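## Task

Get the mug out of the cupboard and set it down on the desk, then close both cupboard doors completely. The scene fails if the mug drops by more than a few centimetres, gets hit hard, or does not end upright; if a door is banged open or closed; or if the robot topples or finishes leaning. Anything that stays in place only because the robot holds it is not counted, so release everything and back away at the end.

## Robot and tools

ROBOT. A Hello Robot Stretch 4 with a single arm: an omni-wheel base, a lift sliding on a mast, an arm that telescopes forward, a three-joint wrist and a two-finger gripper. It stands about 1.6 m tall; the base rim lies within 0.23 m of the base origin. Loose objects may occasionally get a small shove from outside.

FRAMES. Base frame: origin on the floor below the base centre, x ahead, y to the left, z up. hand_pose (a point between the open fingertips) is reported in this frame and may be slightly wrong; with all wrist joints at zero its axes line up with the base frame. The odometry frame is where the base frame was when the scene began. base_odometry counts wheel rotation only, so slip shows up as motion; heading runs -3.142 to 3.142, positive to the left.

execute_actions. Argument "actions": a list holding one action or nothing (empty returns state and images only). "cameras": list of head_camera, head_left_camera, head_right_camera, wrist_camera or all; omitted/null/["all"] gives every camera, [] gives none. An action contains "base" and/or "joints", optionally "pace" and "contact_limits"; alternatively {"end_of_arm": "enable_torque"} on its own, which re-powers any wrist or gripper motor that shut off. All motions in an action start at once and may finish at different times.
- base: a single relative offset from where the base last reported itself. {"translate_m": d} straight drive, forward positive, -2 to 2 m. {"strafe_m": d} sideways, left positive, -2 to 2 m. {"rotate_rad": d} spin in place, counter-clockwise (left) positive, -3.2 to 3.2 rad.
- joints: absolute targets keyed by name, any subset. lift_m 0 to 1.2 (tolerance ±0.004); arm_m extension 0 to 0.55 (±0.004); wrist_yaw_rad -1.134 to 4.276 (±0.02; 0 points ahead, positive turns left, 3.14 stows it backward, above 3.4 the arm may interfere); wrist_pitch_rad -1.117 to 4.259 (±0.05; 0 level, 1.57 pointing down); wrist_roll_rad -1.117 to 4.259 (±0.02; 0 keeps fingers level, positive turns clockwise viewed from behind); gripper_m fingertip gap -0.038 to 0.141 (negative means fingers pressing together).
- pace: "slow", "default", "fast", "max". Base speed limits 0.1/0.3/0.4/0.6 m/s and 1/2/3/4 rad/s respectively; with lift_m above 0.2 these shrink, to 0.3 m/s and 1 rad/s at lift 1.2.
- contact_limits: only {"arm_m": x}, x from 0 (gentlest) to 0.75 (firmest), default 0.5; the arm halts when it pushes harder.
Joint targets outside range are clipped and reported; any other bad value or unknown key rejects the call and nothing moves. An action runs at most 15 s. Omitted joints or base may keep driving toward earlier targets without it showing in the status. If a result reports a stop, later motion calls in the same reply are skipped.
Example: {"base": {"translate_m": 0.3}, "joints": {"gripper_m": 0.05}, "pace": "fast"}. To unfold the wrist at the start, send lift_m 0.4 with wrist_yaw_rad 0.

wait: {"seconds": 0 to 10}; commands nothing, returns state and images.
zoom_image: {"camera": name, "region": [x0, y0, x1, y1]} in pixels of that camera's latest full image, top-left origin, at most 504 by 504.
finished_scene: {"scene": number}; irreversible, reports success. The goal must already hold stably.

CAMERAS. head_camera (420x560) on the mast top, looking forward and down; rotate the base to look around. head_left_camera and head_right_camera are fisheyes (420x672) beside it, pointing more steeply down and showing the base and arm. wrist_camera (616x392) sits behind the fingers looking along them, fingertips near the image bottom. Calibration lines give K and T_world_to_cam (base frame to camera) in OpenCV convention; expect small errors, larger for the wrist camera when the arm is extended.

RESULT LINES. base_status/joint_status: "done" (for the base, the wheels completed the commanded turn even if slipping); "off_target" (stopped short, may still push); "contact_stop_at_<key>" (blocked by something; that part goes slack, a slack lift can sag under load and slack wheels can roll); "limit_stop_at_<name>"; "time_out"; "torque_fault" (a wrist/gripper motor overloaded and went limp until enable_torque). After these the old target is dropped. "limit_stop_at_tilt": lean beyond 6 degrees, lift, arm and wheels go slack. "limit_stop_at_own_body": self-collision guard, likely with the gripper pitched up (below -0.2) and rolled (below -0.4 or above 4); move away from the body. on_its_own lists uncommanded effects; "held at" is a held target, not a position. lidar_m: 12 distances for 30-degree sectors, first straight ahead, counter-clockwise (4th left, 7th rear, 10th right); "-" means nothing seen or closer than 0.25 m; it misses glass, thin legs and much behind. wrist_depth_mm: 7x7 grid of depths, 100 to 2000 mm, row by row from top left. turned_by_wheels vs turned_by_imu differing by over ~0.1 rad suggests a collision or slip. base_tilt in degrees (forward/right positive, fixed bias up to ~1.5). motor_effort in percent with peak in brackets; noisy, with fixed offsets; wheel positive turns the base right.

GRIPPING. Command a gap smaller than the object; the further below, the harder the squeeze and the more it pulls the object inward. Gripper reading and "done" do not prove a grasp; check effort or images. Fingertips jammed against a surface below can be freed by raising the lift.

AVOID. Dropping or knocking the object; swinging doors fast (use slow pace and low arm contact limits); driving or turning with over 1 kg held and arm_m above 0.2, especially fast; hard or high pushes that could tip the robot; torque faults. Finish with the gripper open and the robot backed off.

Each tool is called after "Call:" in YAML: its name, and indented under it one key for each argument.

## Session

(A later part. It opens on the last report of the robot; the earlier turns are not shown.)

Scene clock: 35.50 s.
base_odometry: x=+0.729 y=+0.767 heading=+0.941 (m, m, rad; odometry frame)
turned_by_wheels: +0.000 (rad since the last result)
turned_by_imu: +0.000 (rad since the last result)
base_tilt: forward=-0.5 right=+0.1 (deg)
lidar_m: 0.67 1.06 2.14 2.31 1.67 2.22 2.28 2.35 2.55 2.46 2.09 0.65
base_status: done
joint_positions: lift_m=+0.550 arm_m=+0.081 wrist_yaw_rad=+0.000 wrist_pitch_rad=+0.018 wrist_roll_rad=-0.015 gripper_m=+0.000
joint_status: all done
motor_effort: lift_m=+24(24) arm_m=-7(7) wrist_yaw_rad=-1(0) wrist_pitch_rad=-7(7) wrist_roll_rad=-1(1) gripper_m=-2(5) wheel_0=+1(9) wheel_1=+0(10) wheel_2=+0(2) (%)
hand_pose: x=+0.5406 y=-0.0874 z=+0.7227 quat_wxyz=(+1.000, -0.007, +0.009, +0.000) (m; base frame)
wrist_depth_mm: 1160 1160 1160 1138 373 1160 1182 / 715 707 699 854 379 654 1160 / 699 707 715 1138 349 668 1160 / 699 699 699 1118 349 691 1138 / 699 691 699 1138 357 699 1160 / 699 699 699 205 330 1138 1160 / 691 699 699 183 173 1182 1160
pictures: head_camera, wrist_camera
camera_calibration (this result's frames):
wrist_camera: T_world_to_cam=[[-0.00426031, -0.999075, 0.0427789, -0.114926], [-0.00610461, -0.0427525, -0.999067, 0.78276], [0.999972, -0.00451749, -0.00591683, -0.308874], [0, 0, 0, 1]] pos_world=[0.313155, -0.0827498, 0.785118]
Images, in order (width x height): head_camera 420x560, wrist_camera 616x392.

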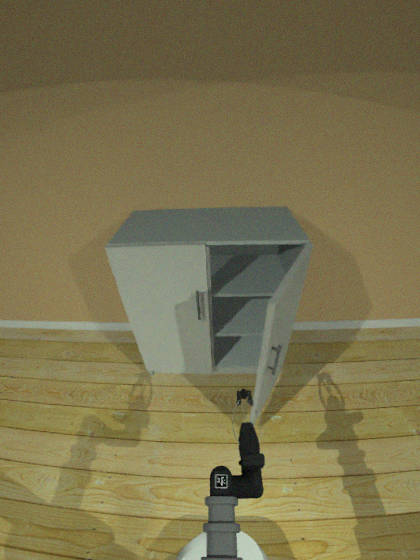

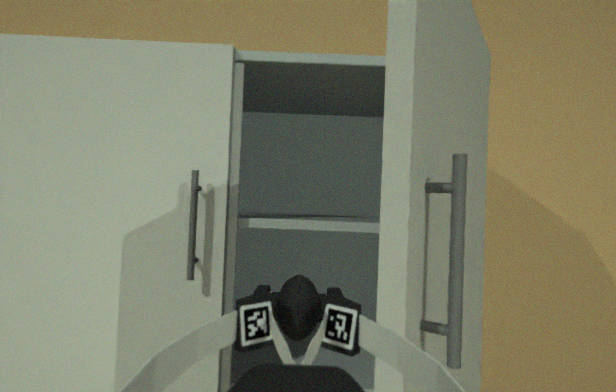

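Call:
execute_actions:
  actions:
    - {"base":{"strafe_m":0.04},"joints":{"arm_m":0.25}}
  cameras: ["wrist_camera","head_camera"]

Call:
execute_actions:
  actions:
    - {"base":{"strafe_m":-0.28},"pace":"slow"}
  cameras: ["wrist_camera","head_camera"]

Scene clock: 37.27 s.
base_odometry: x=+0.696 y=+0.791 heading=+0.941 (m, m, rad; odometry frame)
turned_by_wheels: +0.000 (rad since the last result)
turned_by_imu: +0.000 (rad since the last result)
base_tilt: forward=-0.4 right=+0.0 (deg)
lidar_m: 1.00 1.04 2.14 2.28 1.64 2.15 2.27 2.37 2.57 2.48 2.10 0.67
base_status: done
joint_positions: lift_m=+0.550 arm_m=+0.249 wrist_yaw_rad=+0.000 wrist_pitch_rad=+0.018 wrist_roll_rad=-0.015 gripper_m=+0.000
joint_status: all done
motor_effort: lift_m=+24(24) arm_m=+7(8) wrist_yaw_rad=-1(0) wrist_pitch_rad=-7(8) wrist_roll_rad=-2(1) gripper_m=-2(6) wheel_0=-1(7) wheel_1=-1(9) wheel_2=+0(1) (%)
hand_pose: x=+0.7081 y=-0.0874 z=+0.7227 quat_wxyz=(+1.000, -0.007, +0.009, +0.000) (m; base frame)
wrist_depth_mm: 539 539 539 627 621 603 366 / 539 539 539 866 842 707 364 / 535 535 535 976 991 750 364 / 530 530 530 976 991 750 362 / 539 535 530 976 991 640 364 / 535 530 530 204 960 715 359 / 530 530 530 182 173 676 166
pictures: head_camera, wrist_camera
camera_calibration (this result's frames):
wrist_camera: T_world_to_cam=[[-0.00418837, -0.999076, 0.0427779, -0.114241], [-0.00588182, -0.0427529, -0.999068, 0.78369], [0.999974, -0.00443608, -0.00569732, -0.476601], [0, 0, 0, 1]] pos_world=[0.48072, -0.0827448, 0.785132]
Images, in order (width x height): head_camera 420x560, wrist_camera 616x392.

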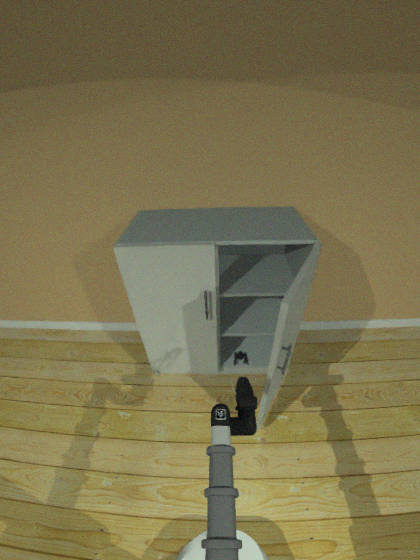

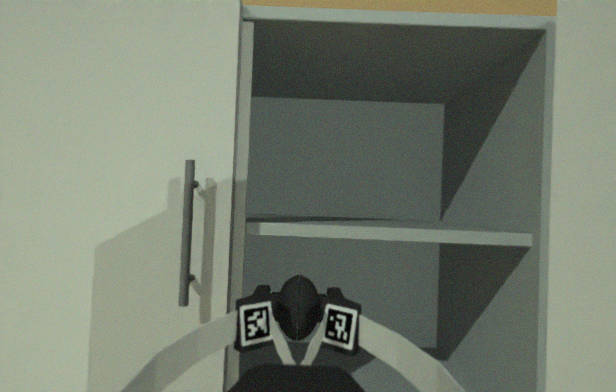

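Scene clock: 41.20 s.
base_odometry: x=+0.923 y=+0.626 heading=+0.941 (m, m, rad; odometry frame)
turned_by_wheels: +0.000 (rad since the last result)
turned_by_imu: +0.000 (rad since the last result)
base_tilt: forward=-0.5 right=+0.0 (deg)
lidar_m: 0.59 1.06 2.12 2.31 1.90 2.35 2.29 2.37 2.30 2.20 2.08 0.61
base_status: done
joint_positions: lift_m=+0.550 arm_m=+0.249 wrist_yaw_rad=+0.000 wrist_pitch_rad=+0.018 wrist_roll_rad=-0.015 gripper_m=+0.000
joint_status: not commanded
motor_effort: lift_m=+24(24) arm_m=+7(7) wrist_yaw_rad=-1(14) wrist_pitch_rad=-7(7) wrist_roll_rad=-1(2) gripper_m=-4(9) wheel_0=+3(9) wheel_1=+0(7) wheel_2=+0(0) (%)
hand_pose: x=+0.7082 y=-0.0873 z=+0.7227 quat_wxyz=(+1.000, -0.007, +0.009, +0.000) (m; base frame)
wrist_depth_mm: 559 615 597 627 244 118 - / 564 917 891 842 236 120 - / 564 976 960 976 229 118 - / 559 960 976 976 222 116 - / 554 960 976 960 216 114 - / 559 976 960 205 183 117 - / 707 759 723 183 158 116 -
pictures: head_camera, wrist_camera
camera_calibration (this result's frames):
wrist_camera: T_world_to_cam=[[-0.00405566, -0.999076, 0.0427812, -0.1143], [-0.00582453, -0.0427572, -0.999069, 0.783675], [0.999975, -0.00430107, -0.00564574, -0.476658], [0, 0, 0, 1]] pos_world=[0.480747, -0.0827364, 0.785144]
Images, in order (width x height): head_camera 420x560, wrist_camera 616x392.

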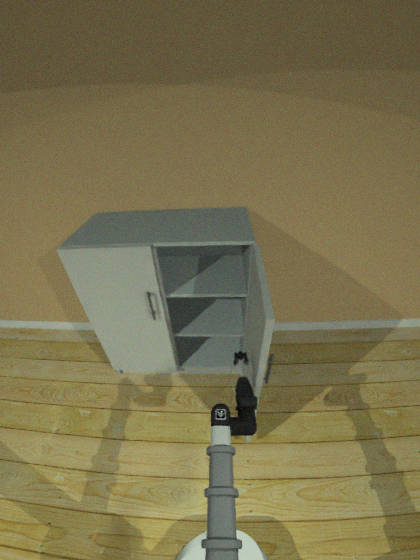

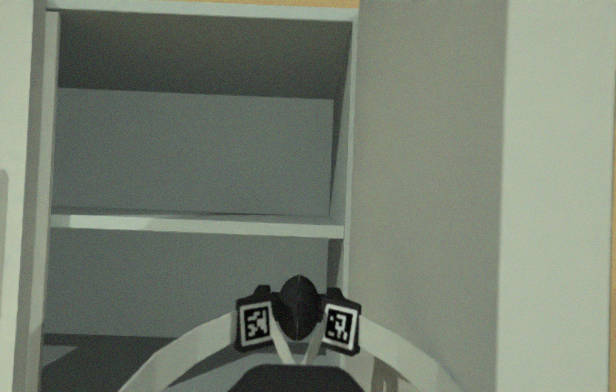

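Call:
execute_actions:
  actions:
    - {"joints":{"wrist_yaw_rad":0.6}}
  cameras: ["wrist_camera","head_camera"]

Scene clock: 42.23 s.
base_odometry: x=+0.923 y=+0.626 heading=+0.941 (m, m, rad; odometry frame)
turned_by_wheels: +0.000 (rad since the last result)
turned_by_imu: +0.000 (rad since the last result)
base_tilt: forward=-0.6 right=+0.0 (deg)
lidar_m: 0.58 1.04 2.12 2.30 1.92 2.35 2.28 2.38 2.29 2.20 2.07 0.61
base_status: not commanded
joint_positions: lift_m=+0.550 arm_m=+0.249 wrist_yaw_rad=+0.600 wrist_pitch_rad=+0.018 wrist_roll_rad=-0.015 gripper_m=+0.000
joint_status: all done
motor_effort: lift_m=+24(24) arm_m=+7(7) wrist_yaw_rad=+1(8) wrist_pitch_rad=-6(7) wrist_roll_rad=+0(1) gripper_m=-4(6) wheel_0=+3(3) wheel_1=+0(0) wheel_2=+0(0) (%)
hand_pose: x=+0.7072 y=+0.0906 z=+0.7227 quat_wxyz=(+0.955, -0.010, +0.006, +0.295) (m; base frame)
wrist_depth_mm: - 1708 1397 654 609 569 559 / - 1661 723 621 831 820 759 / - 1661 707 634 991 878 788 / - 1661 707 621 991 878 788 / - 1661 699 615 946 831 759 / - 1618 691 205 960 854 778 / 1756 842 661 183 174 842 768
pictures: head_camera, wrist_camera
camera_calibration (this result's frames):
wrist_camera: T_world_to_cam=[[0.560324, -0.827168, 0.042781, -0.351182], [0.0193159, -0.038587, -0.999069, 0.773123], [0.828048, 0.560629, -0.00564373, -0.404523], [0, 0, 0, 1]] pos_world=[0.516807, -0.0338668, 0.785144]
Images, in order (width x height): head_camera 420x560, wrist_camera 616x392.

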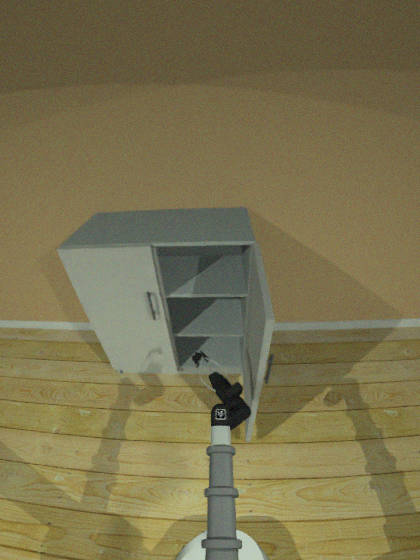

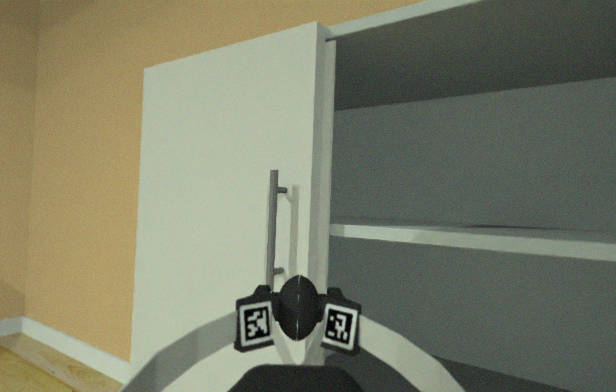

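Call:
execute_actions:
  actions:
    - {"base":{"strafe_m":0.42},"joints":{"wrist_yaw_rad":0,"arm_m":0.35,"gripper_m":0.07}}
  cameras: ["wrist_camera","head_camera"]

Scene clock: 45.13 s.
base_odometry: x=+0.583 y=+0.874 heading=+0.941 (m, m, rad; odometry frame)
turned_by_wheels: +0.000 (rad since the last result)
turned_by_imu: +0.000 (rad since the last result)
base_tilt: forward=-0.6 right=+0.1 (deg)
lidar_m: 0.97 1.06 2.13 2.12 1.51 1.93 2.26 2.37 2.75 2.61 0.82 0.78
base_status: done
joint_positions: lift_m=+0.550 arm_m=+0.349 wrist_yaw_rad=+0.000 wrist_pitch_rad=+0.018 wrist_roll_rad=-0.015 gripper_m=+0.070
joint_status: all done
motor_effort: lift_m=+23(24) arm_m=+7(7) wrist_yaw_rad=-1(6) wrist_pitch_rad=-7(6) wrist_roll_rad=-2(1) gripper_m=-4(8) wheel_0=+1(10) wheel_1=+0(9) wheel_2=+0(1) (%)
hand_pose: x=+0.8082 y=-0.0874 z=+0.7228 quat_wxyz=(+1.000, -0.007, +0.009, +0.000) (m; base frame)
wrist_depth_mm: 439 439 439 436 574 564 559 / 439 439 439 436 831 820 715 / 436 436 436 439 866 878 732 / 436 436 436 436 878 878 723 / 436 436 439 436 878 854 654 / 433 433 213 433 216 878 723 / 430 433 433 161 798 842 707
pictures: head_camera, wrist_camera
camera_calibration (this result's frames):
wrist_camera: T_world_to_cam=[[-0.00421855, -0.999076, 0.0427811, -0.113812], [-0.00583428, -0.0427561, -0.999069, 0.784338], [0.999974, -0.00446422, -0.00564852, -0.57667], [0, 0, 0, 1]] pos_world=[0.580751, -0.0827464, 0.785219]
Images, in order (width x height): head_camera 420x560, wrist_camera 616x392.

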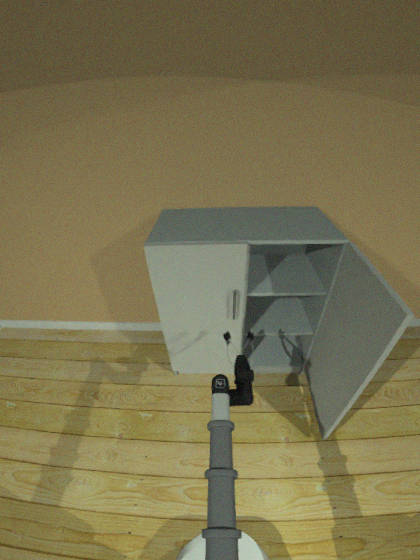

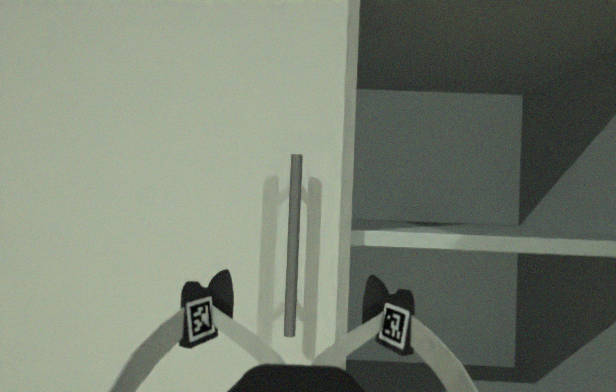

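Call:
execute_actions:
  actions:
    - {"base":{"strafe_m":0.008},"joints":{"arm_m":0.5}}
  cameras: []

Call:
execute_actions:
  actions:
    - {"joints":{"arm_m":0.535},"contact_limits":{"arm_m":0.15},"pace":"slow"}
  cameras: ["wrist_camera"]

Call:
execute_actions:
  actions:
    - {"joints":{"gripper_m":-0.01}}
  cameras: ["wrist_camera"]

Scene clock: 46.80 s.
base_odometry: x=+0.577 y=+0.878 heading=+0.941 (m, m, rad; odometry frame)
turned_by_wheels: +0.000 (rad since the last result)
turned_by_imu: -0.001 (rad since the last result)
base_tilt: forward=-0.4 right=+0.0 (deg)
lidar_m: 0.99 1.07 2.14 2.12 1.51 1.91 2.27 2.37 2.74 2.64 0.84 0.80
base_status: done
joint_positions: lift_m=+0.550 arm_m=+0.499 wrist_yaw_rad=+0.000 wrist_pitch_rad=+0.018 wrist_roll_rad=-0.015 gripper_m=+0.070
joint_status: all done
motor_effort: lift_m=+23(23) arm_m=+7(7) wrist_yaw_rad=+0(0) wrist_pitch_rad=-8(7) wrist_roll_rad=-1(1) gripper_m=-2(4) wheel_0=-1(8) wheel_1=-1(10) wheel_2=+0(3) (%)
hand_pose: x=+0.9582 y=-0.0874 z=+0.7228 quat_wxyz=(+1.000, -0.007, +0.009, +0.000) (m; base frame)
wrist_depth_mm: 290 289 289 289 508 569 559 / 289 287 290 287 707 723 732 / 287 287 289 287 732 732 741 / 287 287 286 287 723 732 723 / 286 286 286 286 332 394 452 / 286 285 212 285 215 723 715 / 285 283 285 161 312 715 707
pictures: none
No camera images: the call's "cameras" was empty. Leave "cameras" out to get every camera's image.

Scene clock: 48.27 s.
base_odometry: x=+0.577 y=+0.878 heading=+0.941 (m, m, rad; odometry frame)
turned_by_wheels: +0.000 (rad since the last result)
turned_by_imu: +0.000 (rad since the last result)
base_tilt: forward=-0.6 right=+0.1 (deg)
lidar_m: 1.01 1.07 2.13 2.13 1.52 1.94 2.26 2.37 2.75 2.65 0.80 0.80
base_status: not commanded
joint_positions: lift_m=+0.550 arm_m=+0.534 wrist_yaw_rad=+0.000 wrist_pitch_rad=+0.018 wrist_roll_rad=-0.015 gripper_m=+0.070
joint_status: all done
motor_effort: lift_m=+23(23) arm_m=+7(6) wrist_yaw_rad=+0(0) wrist_pitch_rad=-6(7) wrist_roll_rad=-1(1) gripper_m=-2(5) wheel_0=-1(1) wheel_1=-1(1) wheel_2=+0(0) (%)
contact_limits: arm_m 0.15
hand_pose: x=+0.9931 y=-0.0874 z=+0.7228 quat_wxyz=(+1.000, -0.007, +0.009, +0.000) (m; base frame)
wrist_depth_mm: 254 254 253 254 279 569 559 / 254 253 254 253 281 699 699 / 252 253 253 253 279 683 691 / 252 252 252 251 691 691 699 / 251 252 251 251 297 298 315 / 251 251 212 250 216 691 699 / 250 249 249 161 250 683 683
pictures: wrist_camera
camera_calibration (this result's frames):
wrist_camera: T_world_to_cam=[[-0.00420647, -0.999076, 0.0427813, -0.113041], [-0.0058604, -0.0427563, -0.999068, 0.785435], [0.999974, -0.00445326, -0.00567513, -0.761593], [0, 0, 0, 1]] pos_world=[0.765701, -0.0827457, 0.785217]
Images, in order (width x height): wrist_camera 616x392.

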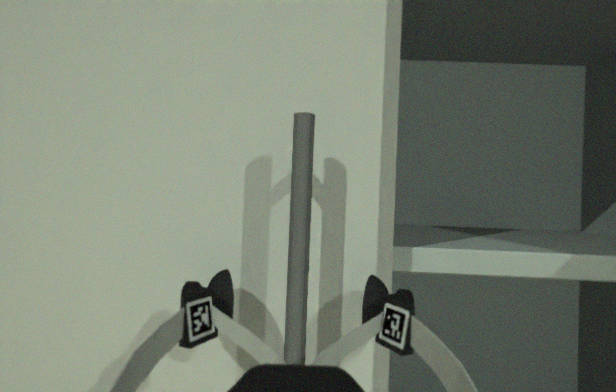

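Scene clock: 49.83 s.
base_odometry: x=+0.577 y=+0.878 heading=+0.941 (m, m, rad; odometry frame)
turned_by_wheels: +0.000 (rad since the last result)
turned_by_imu: +0.000 (rad since the last result)
base_tilt: forward=-0.5 right=+0.1 (deg)
lidar_m: 0.98 1.04 2.13 2.12 1.49 1.92 2.28 2.38 2.74 2.63 0.82 0.79
base_status: not commanded
joint_positions: lift_m=+0.550 arm_m=+0.534 wrist_yaw_rad=+0.002 wrist_pitch_rad=+0.018 wrist_roll_rad=-0.015 gripper_m=-0.010
joint_status: all done
motor_effort: lift_m=+23(23) arm_m=+4(7) wrist_yaw_rad=-5(9) wrist_pitch_rad=-8(7) wrist_roll_rad=+0(2) gripper_m=-9(14) wheel_0=-1(1) wheel_1=-1(1) wheel_2=+0(0) (%)
hand_pose: x=+0.9937 y=-0.0870 z=+0.7228 quat_wxyz=(+1.000, -0.007, +0.009, +0.001) (m; base frame)
wrist_depth_mm: 252 251 249 250 274 569 559 / 250 250 248 248 274 699 707 / 250 249 249 247 273 699 691 / 249 248 249 247 272 691 699 / 248 247 247 245 272 298 315 / 247 246 192 210 691 683 691 / 246 246 245 208 244 691 691
pictures: wrist_camera
camera_calibration (this result's frames):
wrist_camera: T_world_to_cam=[[-0.00268107, -0.999081, 0.0427819, -0.114115], [-0.00589512, -0.0427655, -0.999068, 0.785462], [0.999979, -0.00293077, -0.00577505, -0.762019], [0, 0, 0, 1]] pos_world=[0.766327, -0.0826526, 0.785211]
Images, in order (width x height): wrist_camera 616x392.

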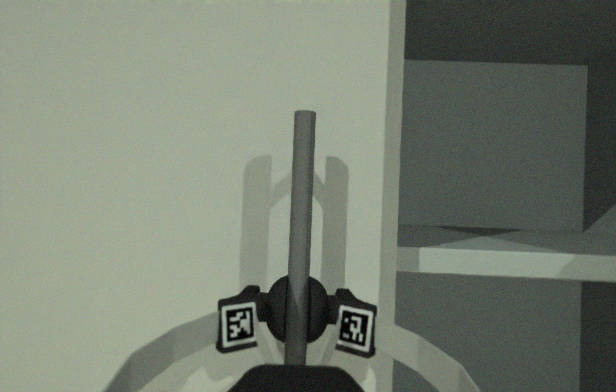

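Mirror the arc.

Call:
execute_actions:
  actions:
    - {"base":{"strafe_m":0.015},"joints":{"arm_m":0.435},"pace":"slow"}
  cameras: []

Call:
execute_actions:
  actions:
    - {"base":{"strafe_m":0.04},"joints":{"arm_m":0.36},"pace":"slow"}
  cameras: []

Call:
execute_actions:
  actions:
    - {"base":{"strafe_m":0.085},"joints":{"arm_m":0.265},"pace":"slow"}
  cameras: []

Call:
execute_actions:
  actions:
    - {"base":{"strafe_m":0.095},"joints":{"arm_m":0.2},"pace":"slow"}
  cameras: ["wrist_camera","head_camera"]

Scene clock: 52.30 s.
base_odometry: x=+0.565 y=+0.887 heading=+0.942 (m, m, rad; odometry frame)
turned_by_wheels: +0.001 (rad since the last result)
turned_by_imu: +0.000 (rad since the last result)
base_tilt: forward=-0.6 right=+0.0 (deg)
lidar_m: 0.90 1.07 2.16 2.10 1.48 1.90 2.27 2.37 2.77 2.64 0.80 0.81
base_status: done
joint_positions: lift_m=+0.550 arm_m=+0.436 wrist_yaw_rad=+0.011 wrist_pitch_rad=+0.018 wrist_roll_rad=-0.015 gripper_m=-0.010
joint_status: all done
on_its_own: wrist_yaw_rad is at rest, and its effort (-31) is outside its rest range (-13 to +13)
motor_effort: lift_m=+23(23) arm_m=-8(8) wrist_yaw_rad=-31(30) wrist_pitch_rad=-7(7) wrist_roll_rad=+0(0) gripper_m=-16(16) wheel_0=+3(10) wheel_1=+2(1) wheel_2=+4(4) (%)
hand_pose: x=+0.8967 y=-0.0843 z=+0.7228 quat_wxyz=(+1.000, -0.007, +0.009, +0.005) (m; base frame)
wrist_depth_mm: 307 286 265 251 240 569 559 / 306 283 265 247 239 778 741 / 306 283 265 242 250 788 778 / 304 281 263 243 254 788 768 / 301 281 262 242 254 615 449 / 300 279 210 206 252 778 778 / 298 268 256 208 181 778 759
pictures: none
No camera images: the call's "cameras" was empty. Leave "cameras" out to get every camera's image.

Scene clock: 54.30 s.
base_odometry: x=+0.532 y=+0.911 heading=+0.942 (m, m, rad; odometry frame)
turned_by_wheels: +0.001 (rad since the last result)
turned_by_imu: +0.001 (rad since the last result)
base_tilt: forward=-0.4 right=-0.1 (deg)
lidar_m: 0.80 1.55 2.13 2.07 1.46 1.87 2.26 2.38 2.79 2.68 0.82 0.89
base_status: done
joint_positions: lift_m=+0.550 arm_m=+0.362 wrist_yaw_rad=+0.010 wrist_pitch_rad=+0.018 wrist_roll_rad=-0.015 gripper_m=-0.010
joint_status: all done
on_its_own: wrist_yaw_rad is at rest, and its effort (-28) is outside its rest range (-13 to +13)
motor_effort: lift_m=+23(23) arm_m=-8(8) wrist_yaw_rad=-28(31) wrist_pitch_rad=-8(7) wrist_roll_rad=-2(1) gripper_m=-15(14) wheel_0=+3(8) wheel_1=+3(10) wheel_2=+3(2) (%)
hand_pose: x=+0.8217 y=-0.0846 z=+0.7227 quat_wxyz=(+1.000, -0.007, +0.009, +0.005) (m; base frame)
wrist_depth_mm: 392 330 285 252 232 569 564 / 389 329 283 250 230 820 768 / 387 324 282 239 229 854 842 / 382 324 281 238 232 866 842 / 377 322 278 240 229 647 732 / 375 319 192 208 226 854 842 / 373 296 270 210 181 842 788
pictures: none
No camera images: the call's "cameras" was empty. Leave "cameras" out to get every camera's image.

Scene clock: 56.53 s.
base_odometry: x=+0.464 y=+0.961 heading=+0.943 (m, m, rad; odometry frame)
turned_by_wheels: +0.001 (rad since the last result)
turned_by_imu: +0.000 (rad since the last result)
base_tilt: forward=-0.5 right=+0.0 (deg)
lidar_m: 0.70 1.56 2.07 1.98 1.38 1.78 2.24 2.36 2.86 2.78 0.89 1.01
base_status: done
joint_positions: lift_m=+0.550 arm_m=+0.267 wrist_yaw_rad=+0.010 wrist_pitch_rad=+0.019 wrist_roll_rad=-0.015 gripper_m=-0.010
joint_status: all done
on_its_own: wrist_yaw_rad is at rest, and its effort (-30) is outside its rest range (-13 to +13)
motor_effort: lift_m=+23(23) arm_m=-9(10) wrist_yaw_rad=-30(29) wrist_pitch_rad=-9(9) wrist_roll_rad=-1(1) gripper_m=-19(12) wheel_0=+2(7) wheel_1=+3(8) wheel_2=+3(5) (%)
hand_pose: x=+0.7269 y=-0.0845 z=+0.7226 quat_wxyz=(+1.000, -0.007, +0.009, +0.005) (m; base frame)
wrist_depth_mm: 1008 496 342 260 217 564 597 / 1008 484 338 258 215 750 809 / 991 480 334 240 213 946 931 / 991 477 330 238 213 960 946 / 991 469 327 244 214 634 866 / 976 455 193 205 210 931 931 / 976 379 306 208 182 831 854
pictures: none
No camera images: the call's "cameras" was empty. Leave "cameras" out to get every camera's image.

Scene clock: 58.63 s.
base_odometry: x=+0.387 y=+1.016 heading=+0.944 (m, m, rad; odometry frame)
turned_by_wheels: +0.001 (rad since the last result)
turned_by_imu: +0.002 (rad since the last result)
base_tilt: forward=-0.4 right=+0.0 (deg)
lidar_m: 0.64 1.57 1.96 1.88 1.29 1.63 2.24 2.39 3.00 2.88 0.99 1.09
base_status: done
joint_positions: lift_m=+0.550 arm_m=+0.202 wrist_yaw_rad=+0.009 wrist_pitch_rad=+0.019 wrist_roll_rad=-0.015 gripper_m=-0.010
joint_status: all done
on_its_own: wrist_yaw_rad is at rest, and its effort (-26) is outside its rest range (-13 to +13)
motor_effort: lift_m=+23(23) arm_m=-10(12) wrist_yaw_rad=-26(44) wrist_pitch_rad=-10(11) wrist_roll_rad=-1(1) gripper_m=-16(18) wheel_0=+1(5) wheel_1=+3(8) wheel_2=+8(9) (%)
hand_pose: x=+0.6619 y=-0.0847 z=+0.7224 quat_wxyz=(+1.000, -0.007, +0.010, +0.005) (m; base frame)
wrist_depth_mm: 1078 1060 512 289 208 609 1060 / 1060 1078 496 285 208 741 798 / 1078 1042 484 251 206 1008 1008 / 1060 1042 473 246 204 1025 991 / 1060 1042 469 258 203 647 976 / 1060 1042 192 208 201 1008 1008 / 1060 1042 402 205 180 831 904
pictures: head_camera, wrist_camera
camera_calibration (this result's frames):
wrist_camera: T_world_to_cam=[[0.00501027, -0.999072, 0.0427877, -0.117877], [-0.00680027, -0.0428213, -0.99906, 0.783834], [0.999964, 0.00471459, -0.0070085, -0.428656], [0, 0, 0, 1]] pos_world=[0.434561, -0.0821819, 0.785136]
Images, in order (width x height): head_camera 420x560, wrist_camera 616x392.

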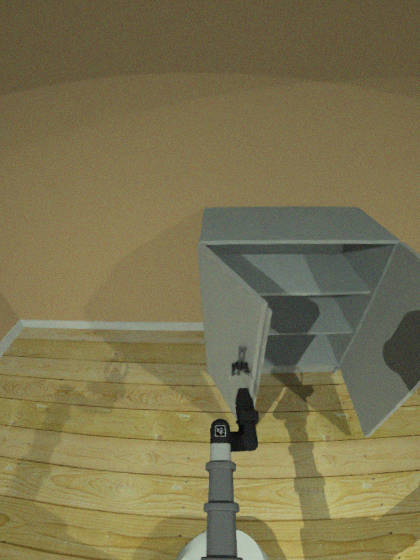

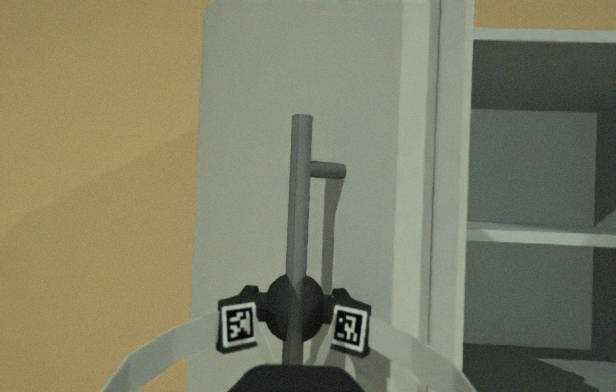

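Call:
execute_actions:
  actions:
    - {"base":{"strafe_m":0.012},"pace":"slow"}
  cameras: []

Call:
execute_actions:
  actions:
    - {"joints":{"gripper_m":0.03}}
  cameras: []

Call:
execute_actions:
  actions:
    - {"joints":{"arm_m":0.05}}
  cameras: []

Call:
execute_actions:
  actions:
    - {"base":{"strafe_m":-0.22},"joints":{"gripper_m":0.0}}
  cameras: ["wrist_camera","head_camera"]

Scene clock: 59.73 s.
base_odometry: x=+0.377 y=+1.024 heading=+0.944 (m, m, rad; odometry frame)
turned_by_wheels: +0.000 (rad since the last result)
turned_by_imu: +0.000 (rad since the last result)
base_tilt: forward=-0.5 right=+0.1 (deg)
lidar_m: 0.63 1.55 1.96 1.86 1.26 1.60 2.25 2.37 3.00 2.90 1.00 1.08
base_status: done
joint_positions: lift_m=+0.550 arm_m=+0.201 wrist_yaw_rad=+0.002 wrist_pitch_rad=+0.019 wrist_roll_rad=-0.015 gripper_m=-0.010
joint_status: not commanded
motor_effort: lift_m=+23(23) arm_m=-8(10) wrist_yaw_rad=-5(27) wrist_pitch_rad=-9(11) wrist_roll_rad=-2(1) gripper_m=-13(19) wheel_0=-1(3) wheel_1=+3(8) wheel_2=+3(6) (%)
hand_pose: x=+0.6609 y=-0.0869 z=+0.7225 quat_wxyz=(+1.000, -0.007, +0.009, +0.001) (m; base frame)
wrist_depth_mm: 1060 1060 521 291 204 609 1042 / 1060 1060 508 287 205 691 798 / 1060 1042 492 251 204 1042 1025 / 1078 1025 480 248 205 1025 1008 / 1060 1042 473 247 204 640 1008 / 1042 1025 193 211 202 1008 1008 / 1042 1042 410 216 181 820 904
pictures: none
No camera images: the call's "cameras" was empty. Leave "cameras" out to get every camera's image.

Scene clock: 60.90 s.
base_odometry: x=+0.377 y=+1.023 heading=+0.944 (m, m, rad; odometry frame)
turned_by_wheels: +0.000 (rad since the last result)
turned_by_imu: +0.000 (rad since the last result)
base_tilt: forward=-0.5 right=+0.0 (deg)
lidar_m: 0.65 1.53 1.95 1.88 1.26 1.61 2.26 2.37 2.99 2.88 1.01 0.66
base_status: not commanded
joint_positions: lift_m=+0.550 arm_m=+0.201 wrist_yaw_rad=+0.000 wrist_pitch_rad=+0.018 wrist_roll_rad=-0.015 gripper_m=+0.030
joint_status: all done
motor_effort: lift_m=+23(23) arm_m=-6(8) wrist_yaw_rad=-1(9) wrist_pitch_rad=-8(8) wrist_roll_rad=-1(1) gripper_m=-3(13) wheel_0=-1(1) wheel_1=+2(2) wheel_2=+1(3) (%)
hand_pose: x=+0.6604 y=-0.0874 z=+0.7227 quat_wxyz=(+1.000, -0.007, +0.009, +0.000) (m; base frame)
wrist_depth_mm: 1060 1060 525 315 225 216 1060 / 1060 1060 512 310 224 217 798 / 1060 1042 504 306 221 216 1025 / 1060 1025 492 304 219 214 1025 / 1060 1060 480 301 216 213 991 / 1042 1042 198 297 206 212 1008 / 1042 1042 430 164 191 210 917
pictures: none
No camera images: the call's "cameras" was empty. Leave "cameras" out to get every camera's image.

Scene clock: 62.40 s.
base_odometry: x=+0.377 y=+1.023 heading=+0.944 (m, m, rad; odometry frame)
turned_by_wheels: +0.000 (rad since the last result)
turned_by_imu: +0.000 (rad since the last result)
base_tilt: forward=-0.5 right=+0.0 (deg)
lidar_m: 0.63 1.55 1.94 1.87 1.27 1.59 2.24 2.37 2.99 2.88 1.00 0.66
base_status: not commanded
joint_positions: lift_m=+0.550 arm_m=+0.051 wrist_yaw_rad=+0.000 wrist_pitch_rad=+0.018 wrist_roll_rad=-0.015 gripper_m=+0.030
joint_status: all done
motor_effort: lift_m=+23(23) arm_m=-7(6) wrist_yaw_rad=+0(1) wrist_pitch_rad=-7(8) wrist_roll_rad=-2(0) gripper_m=-2(2) wheel_0=-1(1) wheel_1=+2(2) wheel_2=+1(0) (%)
hand_pose: x=+0.5105 y=-0.0874 z=+0.7228 quat_wxyz=(+1.000, -0.007, +0.009, +0.000) (m; base frame)
wrist_depth_mm: 1229 1205 1205 469 366 1182 1205 / 1182 1205 1205 459 368 891 866 / 1205 1205 1182 452 364 1182 1078 / 1182 1182 723 445 364 1182 1078 / 1182 1229 715 421 357 1160 1008 / 1182 1182 198 415 359 1160 1060 / 1182 1182 634 164 191 891 904
pictures: none
No camera images: the call's "cameras" was empty. Leave "cameras" out to get every camera's image.

Scene clock: 64.43 s.
base_odometry: x=+0.555 y=+0.894 heading=+0.944 (m, m, rad; odometry frame)
turned_by_wheels: +0.000 (rad since the last result)
turned_by_imu: -0.001 (rad since the last result)
base_tilt: forward=-0.5 right=+0.1 (deg)
lidar_m: 0.63 1.00 2.11 2.09 1.47 1.87 2.27 2.39 2.76 2.66 0.82 0.83
base_status: done
joint_positions: lift_m=+0.550 arm_m=+0.051 wrist_yaw_rad=+0.000 wrist_pitch_rad=+0.018 wrist_roll_rad=-0.015 gripper_m=+0.000
joint_status: all done
motor_effort: lift_m=+23(23) arm_m=-7(7) wrist_yaw_rad=+0(1) wrist_pitch_rad=-6(7) wrist_roll_rad=-1(2) gripper_m=-4(3) wheel_0=+0(9) wheel_1=+1(9) wheel_2=+0(1) (%)
hand_pose: x=+0.5105 y=-0.0874 z=+0.7228 quat_wxyz=(+1.000, -0.007, +0.009, +0.000) (m; base frame)
wrist_depth_mm: 1182 368 1229 1205 1205 1205 1205 / 1205 362 878 866 904 904 768 / 1182 362 1182 1182 1160 1098 778 / 1205 379 1160 1182 1182 1138 778 / 1205 379 1182 1182 1182 1042 768 / 1182 357 1138 204 1182 1118 759 / 1182 351 778 183 173 891 759
pictures: head_camera, wrist_camera
camera_calibration (this result's frames):
wrist_camera: T_world_to_cam=[[-0.00437016, -0.999075, 0.0427822, -0.115035], [-0.00607334, -0.0427553, -0.999067, 0.782654], [0.999972, -0.00462591, -0.00588088, -0.278904], [0, 0, 0, 1]] pos_world=[0.283146, -0.0827562, 0.785205]
Images, in order (width x height): head_camera 420x560, wrist_camera 616x392.

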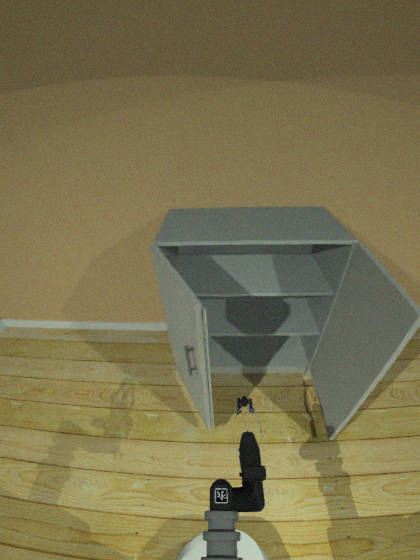

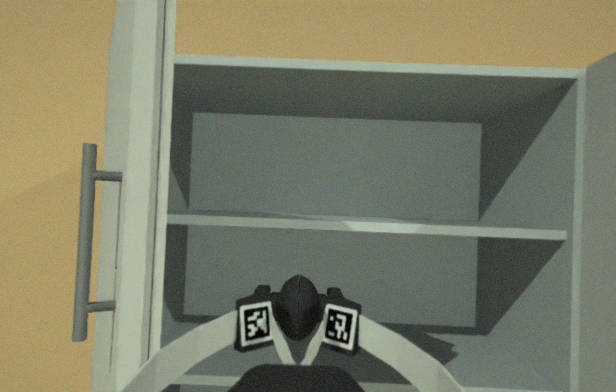

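Call:
execute_actions:
  actions:
    - {"joints":{"arm_m":0.27}}
  cameras: []

Call:
execute_actions:
  actions:
    - {"base":{"strafe_m":0.26},"pace":"slow"}
  cameras: ["wrist_camera","head_camera"]

Scene clock: 66.33 s.
base_odometry: x=+0.555 y=+0.894 heading=+0.944 (m, m, rad; odometry frame)
turned_by_wheels: +0.000 (rad since the last result)
turned_by_imu: +0.000 (rad since the last result)
base_tilt: forward=-0.5 right=+0.1 (deg)
lidar_m: 0.64 0.99 2.13 2.10 1.48 1.89 2.26 2.38 2.77 2.65 0.81 0.82
base_status: not commanded
joint_positions: lift_m=+0.550 arm_m=+0.269 wrist_yaw_rad=+0.000 wrist_pitch_rad=+0.018 wrist_roll_rad=-0.015 gripper_m=+0.000
joint_status: all done
motor_effort: lift_m=+23(23) arm_m=+7(6) wrist_yaw_rad=-1(0) wrist_pitch_rad=-7(7) wrist_roll_rad=-2(2) gripper_m=-10(5) wheel_0=+0(0) wheel_1=+1(1) wheel_2=+0(0) (%)
hand_pose: x=+0.7281 y=-0.0874 z=+0.7228 quat_wxyz=(+1.000, -0.007, +0.009, +0.000) (m; base frame)
wrist_depth_mm: 504 615 603 591 580 603 591 / 530 759 878 854 831 820 741 / 539 778 960 946 946 960 788 / 544 741 960 960 960 946 788 / 539 759 946 960 946 946 732 / 549 809 946 205 946 931 778 / 549 715 723 183 174 878 759
pictures: none
No camera images: the call's "cameras" was empty. Leave "cameras" out to get every camera's image.

Scene clock: 70.07 s.
base_odometry: x=+0.345 y=+1.047 heading=+0.944 (m, m, rad; odometry frame)
turned_by_wheels: +0.000 (rad since the last result)
turned_by_imu: -0.001 (rad since the last result)
base_tilt: forward=-0.4 right=+0.1 (deg)
lidar_m: 0.57 1.56 1.90 1.83 1.25 1.56 2.23 2.36 3.04 2.93 1.00 1.08
base_status: done
joint_positions: lift_m=+0.550 arm_m=+0.269 wrist_yaw_rad=+0.000 wrist_pitch_rad=+0.018 wrist_roll_rad=-0.015 gripper_m=+0.000
joint_status: not commanded
motor_effort: lift_m=+23(23) arm_m=+7(7) wrist_yaw_rad=+1(20) wrist_pitch_rad=-7(7) wrist_roll_rad=-1(0) gripper_m=-4(7) wheel_0=-4(8) wheel_1=+1(8) wheel_2=-3(6) (%)
hand_pose: x=+0.7281 y=-0.0875 z=+0.7228 quat_wxyz=(+1.000, -0.007, +0.009, +0.000) (m; base frame)
wrist_depth_mm: - 148 343 591 580 603 591 / - 144 362 854 842 809 798 / - 147 379 960 976 976 960 / - 151 402 960 960 960 960 / - 154 430 960 946 960 946 / - 150 228 205 931 946 946 / - 135 283 183 174 878 904
pictures: head_camera, wrist_camera
camera_calibration (this result's frames):
wrist_camera: T_world_to_cam=[[-0.00454791, -0.999074, 0.0427797, -0.114004], [-0.005838, -0.0427529, -0.999069, 0.783874], [0.999973, -0.00479342, -0.00563816, -0.496655], [0, 0, 0, 1]] pos_world=[0.500699, -0.0827665, 0.785221]
Images, in order (width x height): head_camera 420x560, wrist_camera 616x392.

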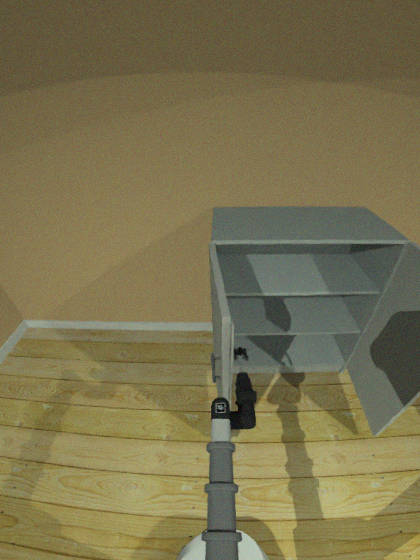

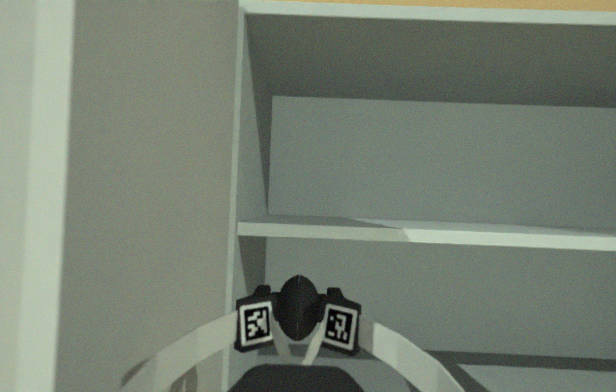

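Call:
execute_actions:
  actions:
    - {"base":{"strafe_m":-0.35},"joints":{"arm_m":0.0,"lift_m":0.3}}

Scene clock: 72.63 s.
base_odometry: x=+0.628 y=+0.841 heading=+0.944 (m, m, rad; odometry frame)
turned_by_wheels: +0.000 (rad since the last result)
turned_by_imu: -0.001 (rad since the last result)
base_tilt: forward=-0.5 right=+0.0 (deg)
lidar_m: 1.04 0.66 2.14 2.19 1.56 2.06 2.27 2.37 2.66 2.57 2.08 0.74
base_status: done
joint_positions: lift_m=+0.300 arm_m=+0.002 wrist_yaw_rad=+0.000 wrist_pitch_rad=+0.018 wrist_roll_rad=-0.015 gripper_m=+0.000
joint_status: all done
motor_effort: lift_m=+15(22) arm_m=-7(8) wrist_yaw_rad=+0(1) wrist_pitch_rad=-7(8) wrist_roll_rad=-1(2) gripper_m=-3(6) wheel_0=+0(9) wheel_1=+1(11) wheel_2=+0(0) (%)
hand_pose: x=+0.4616 y=-0.0874 z=+0.4734 quat_wxyz=(+1.000, -0.007, +0.009, +0.000) (m; base frame)
wrist_depth_mm: 634 960 1160 1118 1098 976 661 / 640 904 1205 1229 1229 960 661 / 654 976 1229 1182 1138 878 647 / 661 991 1205 1205 1229 917 640 / 661 891 1205 1205 1205 866 634 / 676 1025 1205 205 1205 917 634 / 676 854 866 183 174 842 627
pictures: head_camera, head_left_camera, head_right_camera, wrist_camera
camera_calibration (this result's frames):
wrist_camera: T_world_to_cam=[[-0.004389, -0.999075, 0.0427806, -0.104577], [-0.00605567, -0.0427537, -0.999067, 0.533229], [0.999972, -0.00464397, -0.00586242, -0.231385], [0, 0, 0, 1]] pos_world=[0.234149, -0.0827574, 0.535849]
Images, in order (width x height): head_camera 420x560, head_left_camera 420x672, head_right_camera 420x672, wrist_camera 616x392.

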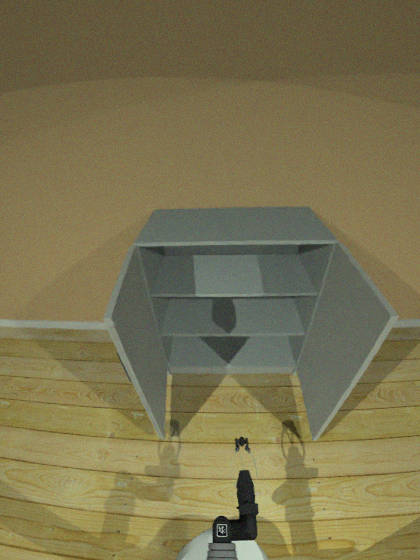

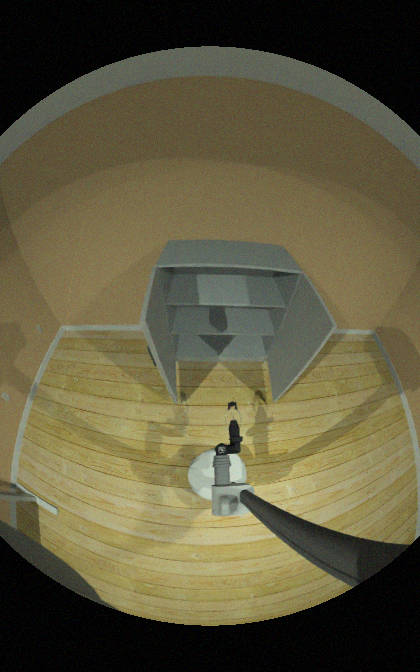

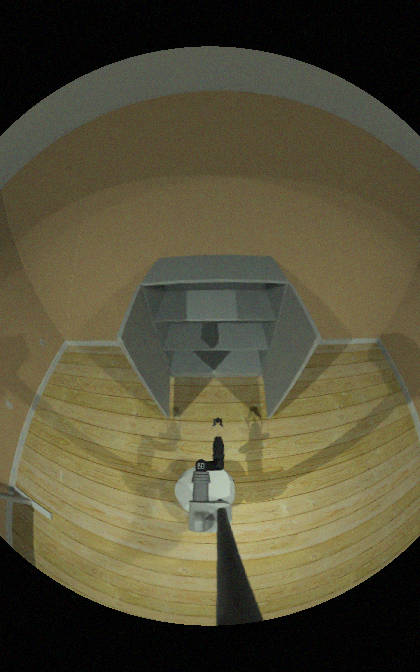

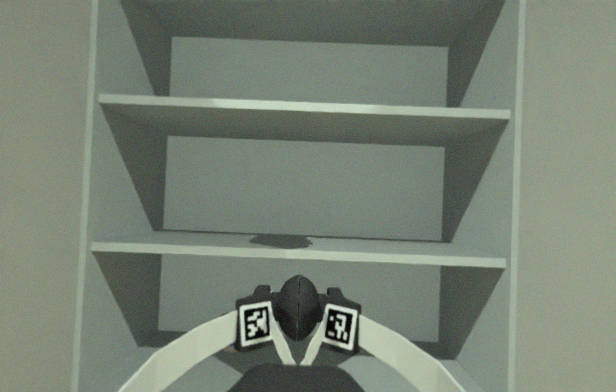

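Call:
zoom_image:
  camera: "head_camera"
  region: [140,240,320,380]

Call:
zoom_image:
  camera: "wrist_camera"
  region: [100,190,500,392]

Region (140, 240, 320, 380) of head_camera's 420x560 image, scaled by 2.800, with more detail than that image has.

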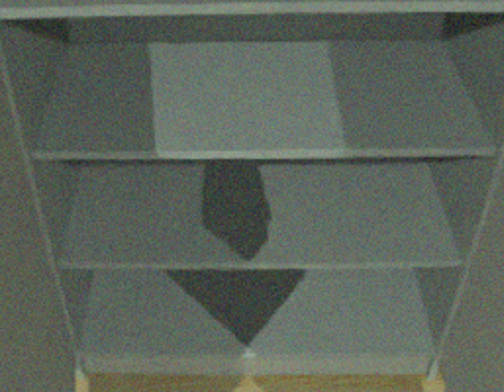

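Region (100, 190, 500, 392) of wrist_camera's 616x392 image, scaled by 1.260; it fills the top 255 rows of this view, and the rest is white.

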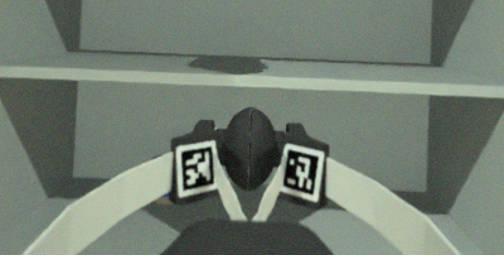

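Call:
execute_actions:
  actions:
    - {"joints":{"lift_m":0.1,"wrist_pitch_rad":0.15}}
  cameras: ["wrist_camera"]

Scene clock: 74.70 s.
base_odometry: x=+0.628 y=+0.841 heading=+0.944 (m, m, rad; odometry frame)
turned_by_wheels: +0.000 (rad since the last result)
turned_by_imu: +0.000 (rad since the last result)
base_tilt: forward=-0.5 right=+0.0 (deg)
lidar_m: 1.04 0.66 2.15 2.20 1.57 2.08 2.26 2.35 2.67 2.59 2.09 0.76
base_status: not commanded
joint_positions: lift_m=+0.100 arm_m=+0.002 wrist_yaw_rad=+0.000 wrist_pitch_rad=+0.152 wrist_roll_rad=-0.015 gripper_m=+0.000
joint_status: all done
motor_effort: lift_m=+15(15) arm_m=-7(7) wrist_yaw_rad=+0(0) wrist_pitch_rad=-6(5) wrist_roll_rad=-2(2) gripper_m=-4(4) wheel_0=+0(0) wheel_1=+1(1) wheel_2=+0(0) (%)
hand_pose: x=+0.4583 y=-0.0874 z=+0.2349 quat_wxyz=(+0.997, -0.007, +0.076, +0.001) (m; base frame)
wrist_depth_mm: 647 946 1160 1160 1138 991 661 / 647 904 1182 1160 1182 904 668 / 647 976 1205 1205 1182 891 654 / 661 991 1229 1229 1229 946 647 / 647 831 854 842 842 831 634 / 768 788 788 205 842 842 768 / 569 554 525 182 174 627 647
pictures: wrist_camera
camera_calibration (this result's frames):
wrist_camera: T_world_to_cam=[[0.00137538, -0.999075, 0.0429701, -0.0970714], [-0.139661, -0.042741, -0.989277, 0.35381], [0.990198, -0.00464061, -0.139591, -0.193604], [0, 0, 0, 1]] pos_world=[0.241253, -0.082758, 0.327162]
Images, in order (width x height): wrist_camera 616x392.

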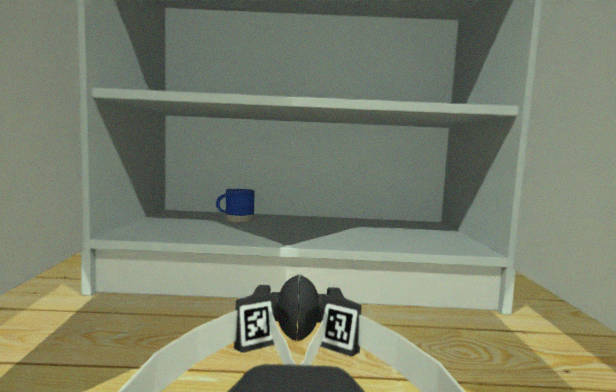

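Call:
execute_actions:
  actions:
    - {"base":{"strafe_m":-0.22},"joints":{"gripper_m":0.13,"lift_m":0.03,"wrist_pitch_rad":0.2,"wrist_yaw_rad":0.1}}
  cameras: []

Call:
execute_actions:
  actions:
    - {"base":{"translate_m":0.446}}
  cameras: []

Call:
execute_actions:
  actions:
    - {"base":{"rotate_rad":0.4},"joints":{"arm_m":0.2}}

Scene clock: 78.03 s.
base_odometry: x=+0.806 y=+0.712 heading=+0.944 (m, m, rad; odometry frame)
turned_by_wheels: +0.000 (rad since the last result)
turned_by_imu: -0.001 (rad since the last result)
base_tilt: forward=-0.5 right=+0.1 (deg)
lidar_m: 1.03 0.80 2.14 2.33 1.78 2.33 2.28 2.38 2.44 2.34 2.08 0.62
base_status: done
joint_positions: lift_m=+0.068 arm_m=+0.002 wrist_yaw_rad=+0.100 wrist_pitch_rad=+0.202 wrist_roll_rad=-0.015 gripper_m=+0.130
joint_status: lift_m limit_stop_at_own_body (moved -0.032 of -0.070); the others done
on_its_own: lift_m is slack since a limit_stop_at_own_body (your +0.030 is given up); arm_m is slack since a limit_stop_at_own_body
motor_effort: lift_m=+20(19) arm_m=+0(7) wrist_yaw_rad=+0(4) wrist_pitch_rad=-9(8) wrist_roll_rad=-1(2) gripper_m=+0(6) wheel_0=+0(11) wheel_1=+0(8) wheel_2=-1(1) (%)
hand_pose: x=+0.4630 y=-0.0588 z=+0.1883 quat_wxyz=(+0.994, -0.012, +0.101, +0.050) (m; base frame)
wrist_depth_mm: 831 1138 1182 1138 1098 654 387 / 842 1060 1138 1042 960 640 389 / 854 1205 1255 1205 1160 615 379 / 878 904 976 1042 1042 603 373 / 878 866 842 831 820 585 366 / 609 209 640 640 621 603 359 / 473 459 484 151 484 484 496
pictures: none
No camera images: the call's "cameras" was empty. Leave "cameras" out to get every camera's image.

not run: a stop came earlier in this reply.

not run: a stop came earlier in this reply.

Call:
execute_actions:
  actions:
    - {"base":{"rotate_rad":0.4},"joints":{"arm_m":0.15,"lift_m":0.1}}

Scene clock: 79.60 s.
base_odometry: x=+0.806 y=+0.712 heading=+1.344 (m, m, rad; odometry frame)
turned_by_wheels: +0.400 (rad since the last result)
turned_by_imu: +0.401 (rad since the last result)
base_tilt: forward=-0.6 right=-0.1 (deg)
lidar_m: 0.92 0.80 2.40 1.76 2.12 2.28 2.34 2.55 2.35 2.37 0.61 0.75
base_status: done
joint_positions: lift_m=+0.100 arm_m=+0.149 wrist_yaw_rad=+0.100 wrist_pitch_rad=+0.202 wrist_roll_rad=-0.015 gripper_m=+0.130
joint_status: all done
motor_effort: lift_m=+24(23) arm_m=+7(7) wrist_yaw_rad=-1(1) wrist_pitch_rad=-6(7) wrist_roll_rad=-2(3) gripper_m=+1(1) wheel_0=+0(6) wheel_1=+0(8) wheel_2=+1(6) (%)
hand_pose: x=+0.6096 y=-0.0587 z=+0.2199 quat_wxyz=(+0.994, -0.012, +0.100, +0.051) (m; base frame)
wrist_depth_mm: 415 517 691 946 1025 946 854 / 418 530 715 878 960 699 661 / 427 535 723 1008 1060 960 878 / 436 549 741 991 1042 976 891 / 439 554 842 788 723 691 723 / 473 210 699 707 683 609 574 / 521 508 530 150 535 544 569
pictures: head_camera, head_left_camera, head_right_camera, wrist_camera
camera_calibration (this result's frames):
wrist_camera: T_world_to_cam=[[0.1035, -0.993706, 0.0428424, -0.129854], [-0.183836, -0.0614437, -0.981035, 0.385407], [0.977493, 0.0936614, -0.189039, -0.321042], [0, 0, 0, 1]] pos_world=[0.398108, -0.0752871, 0.322971]
Images, in order (width x height): head_camera 420x560, head_left_camera 420x672, head_right_camera 420x672, wrist_camera 616x392.

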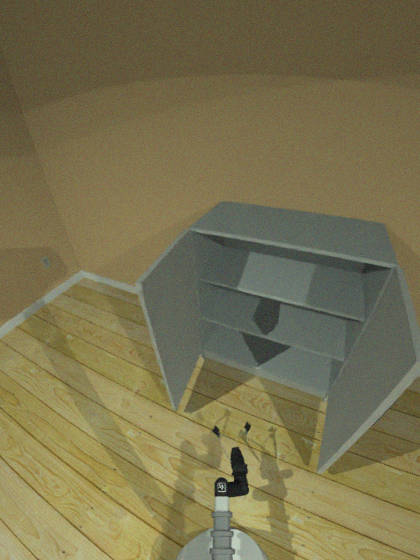

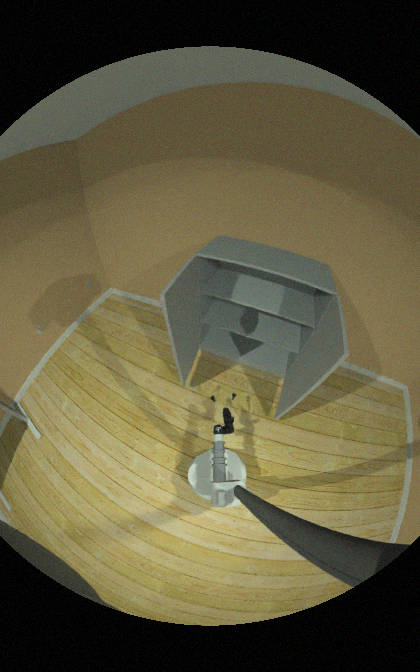

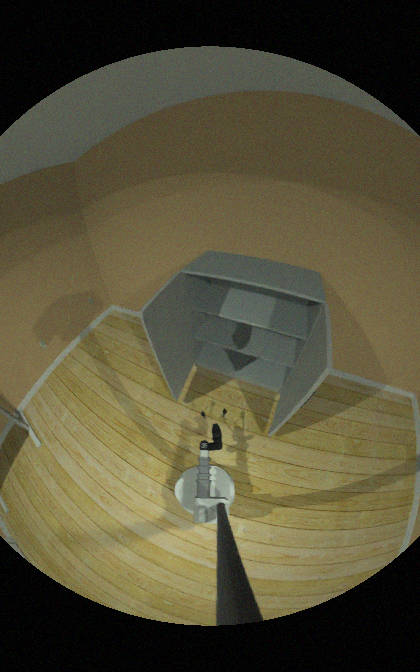

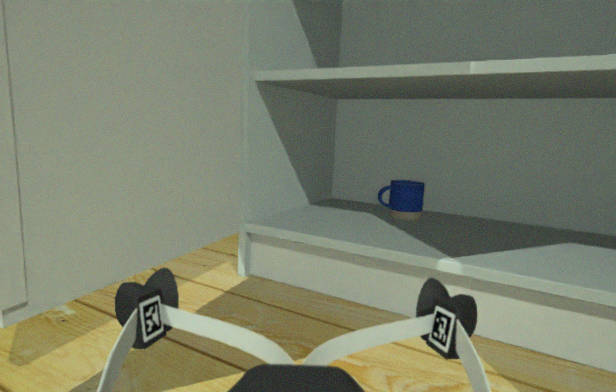

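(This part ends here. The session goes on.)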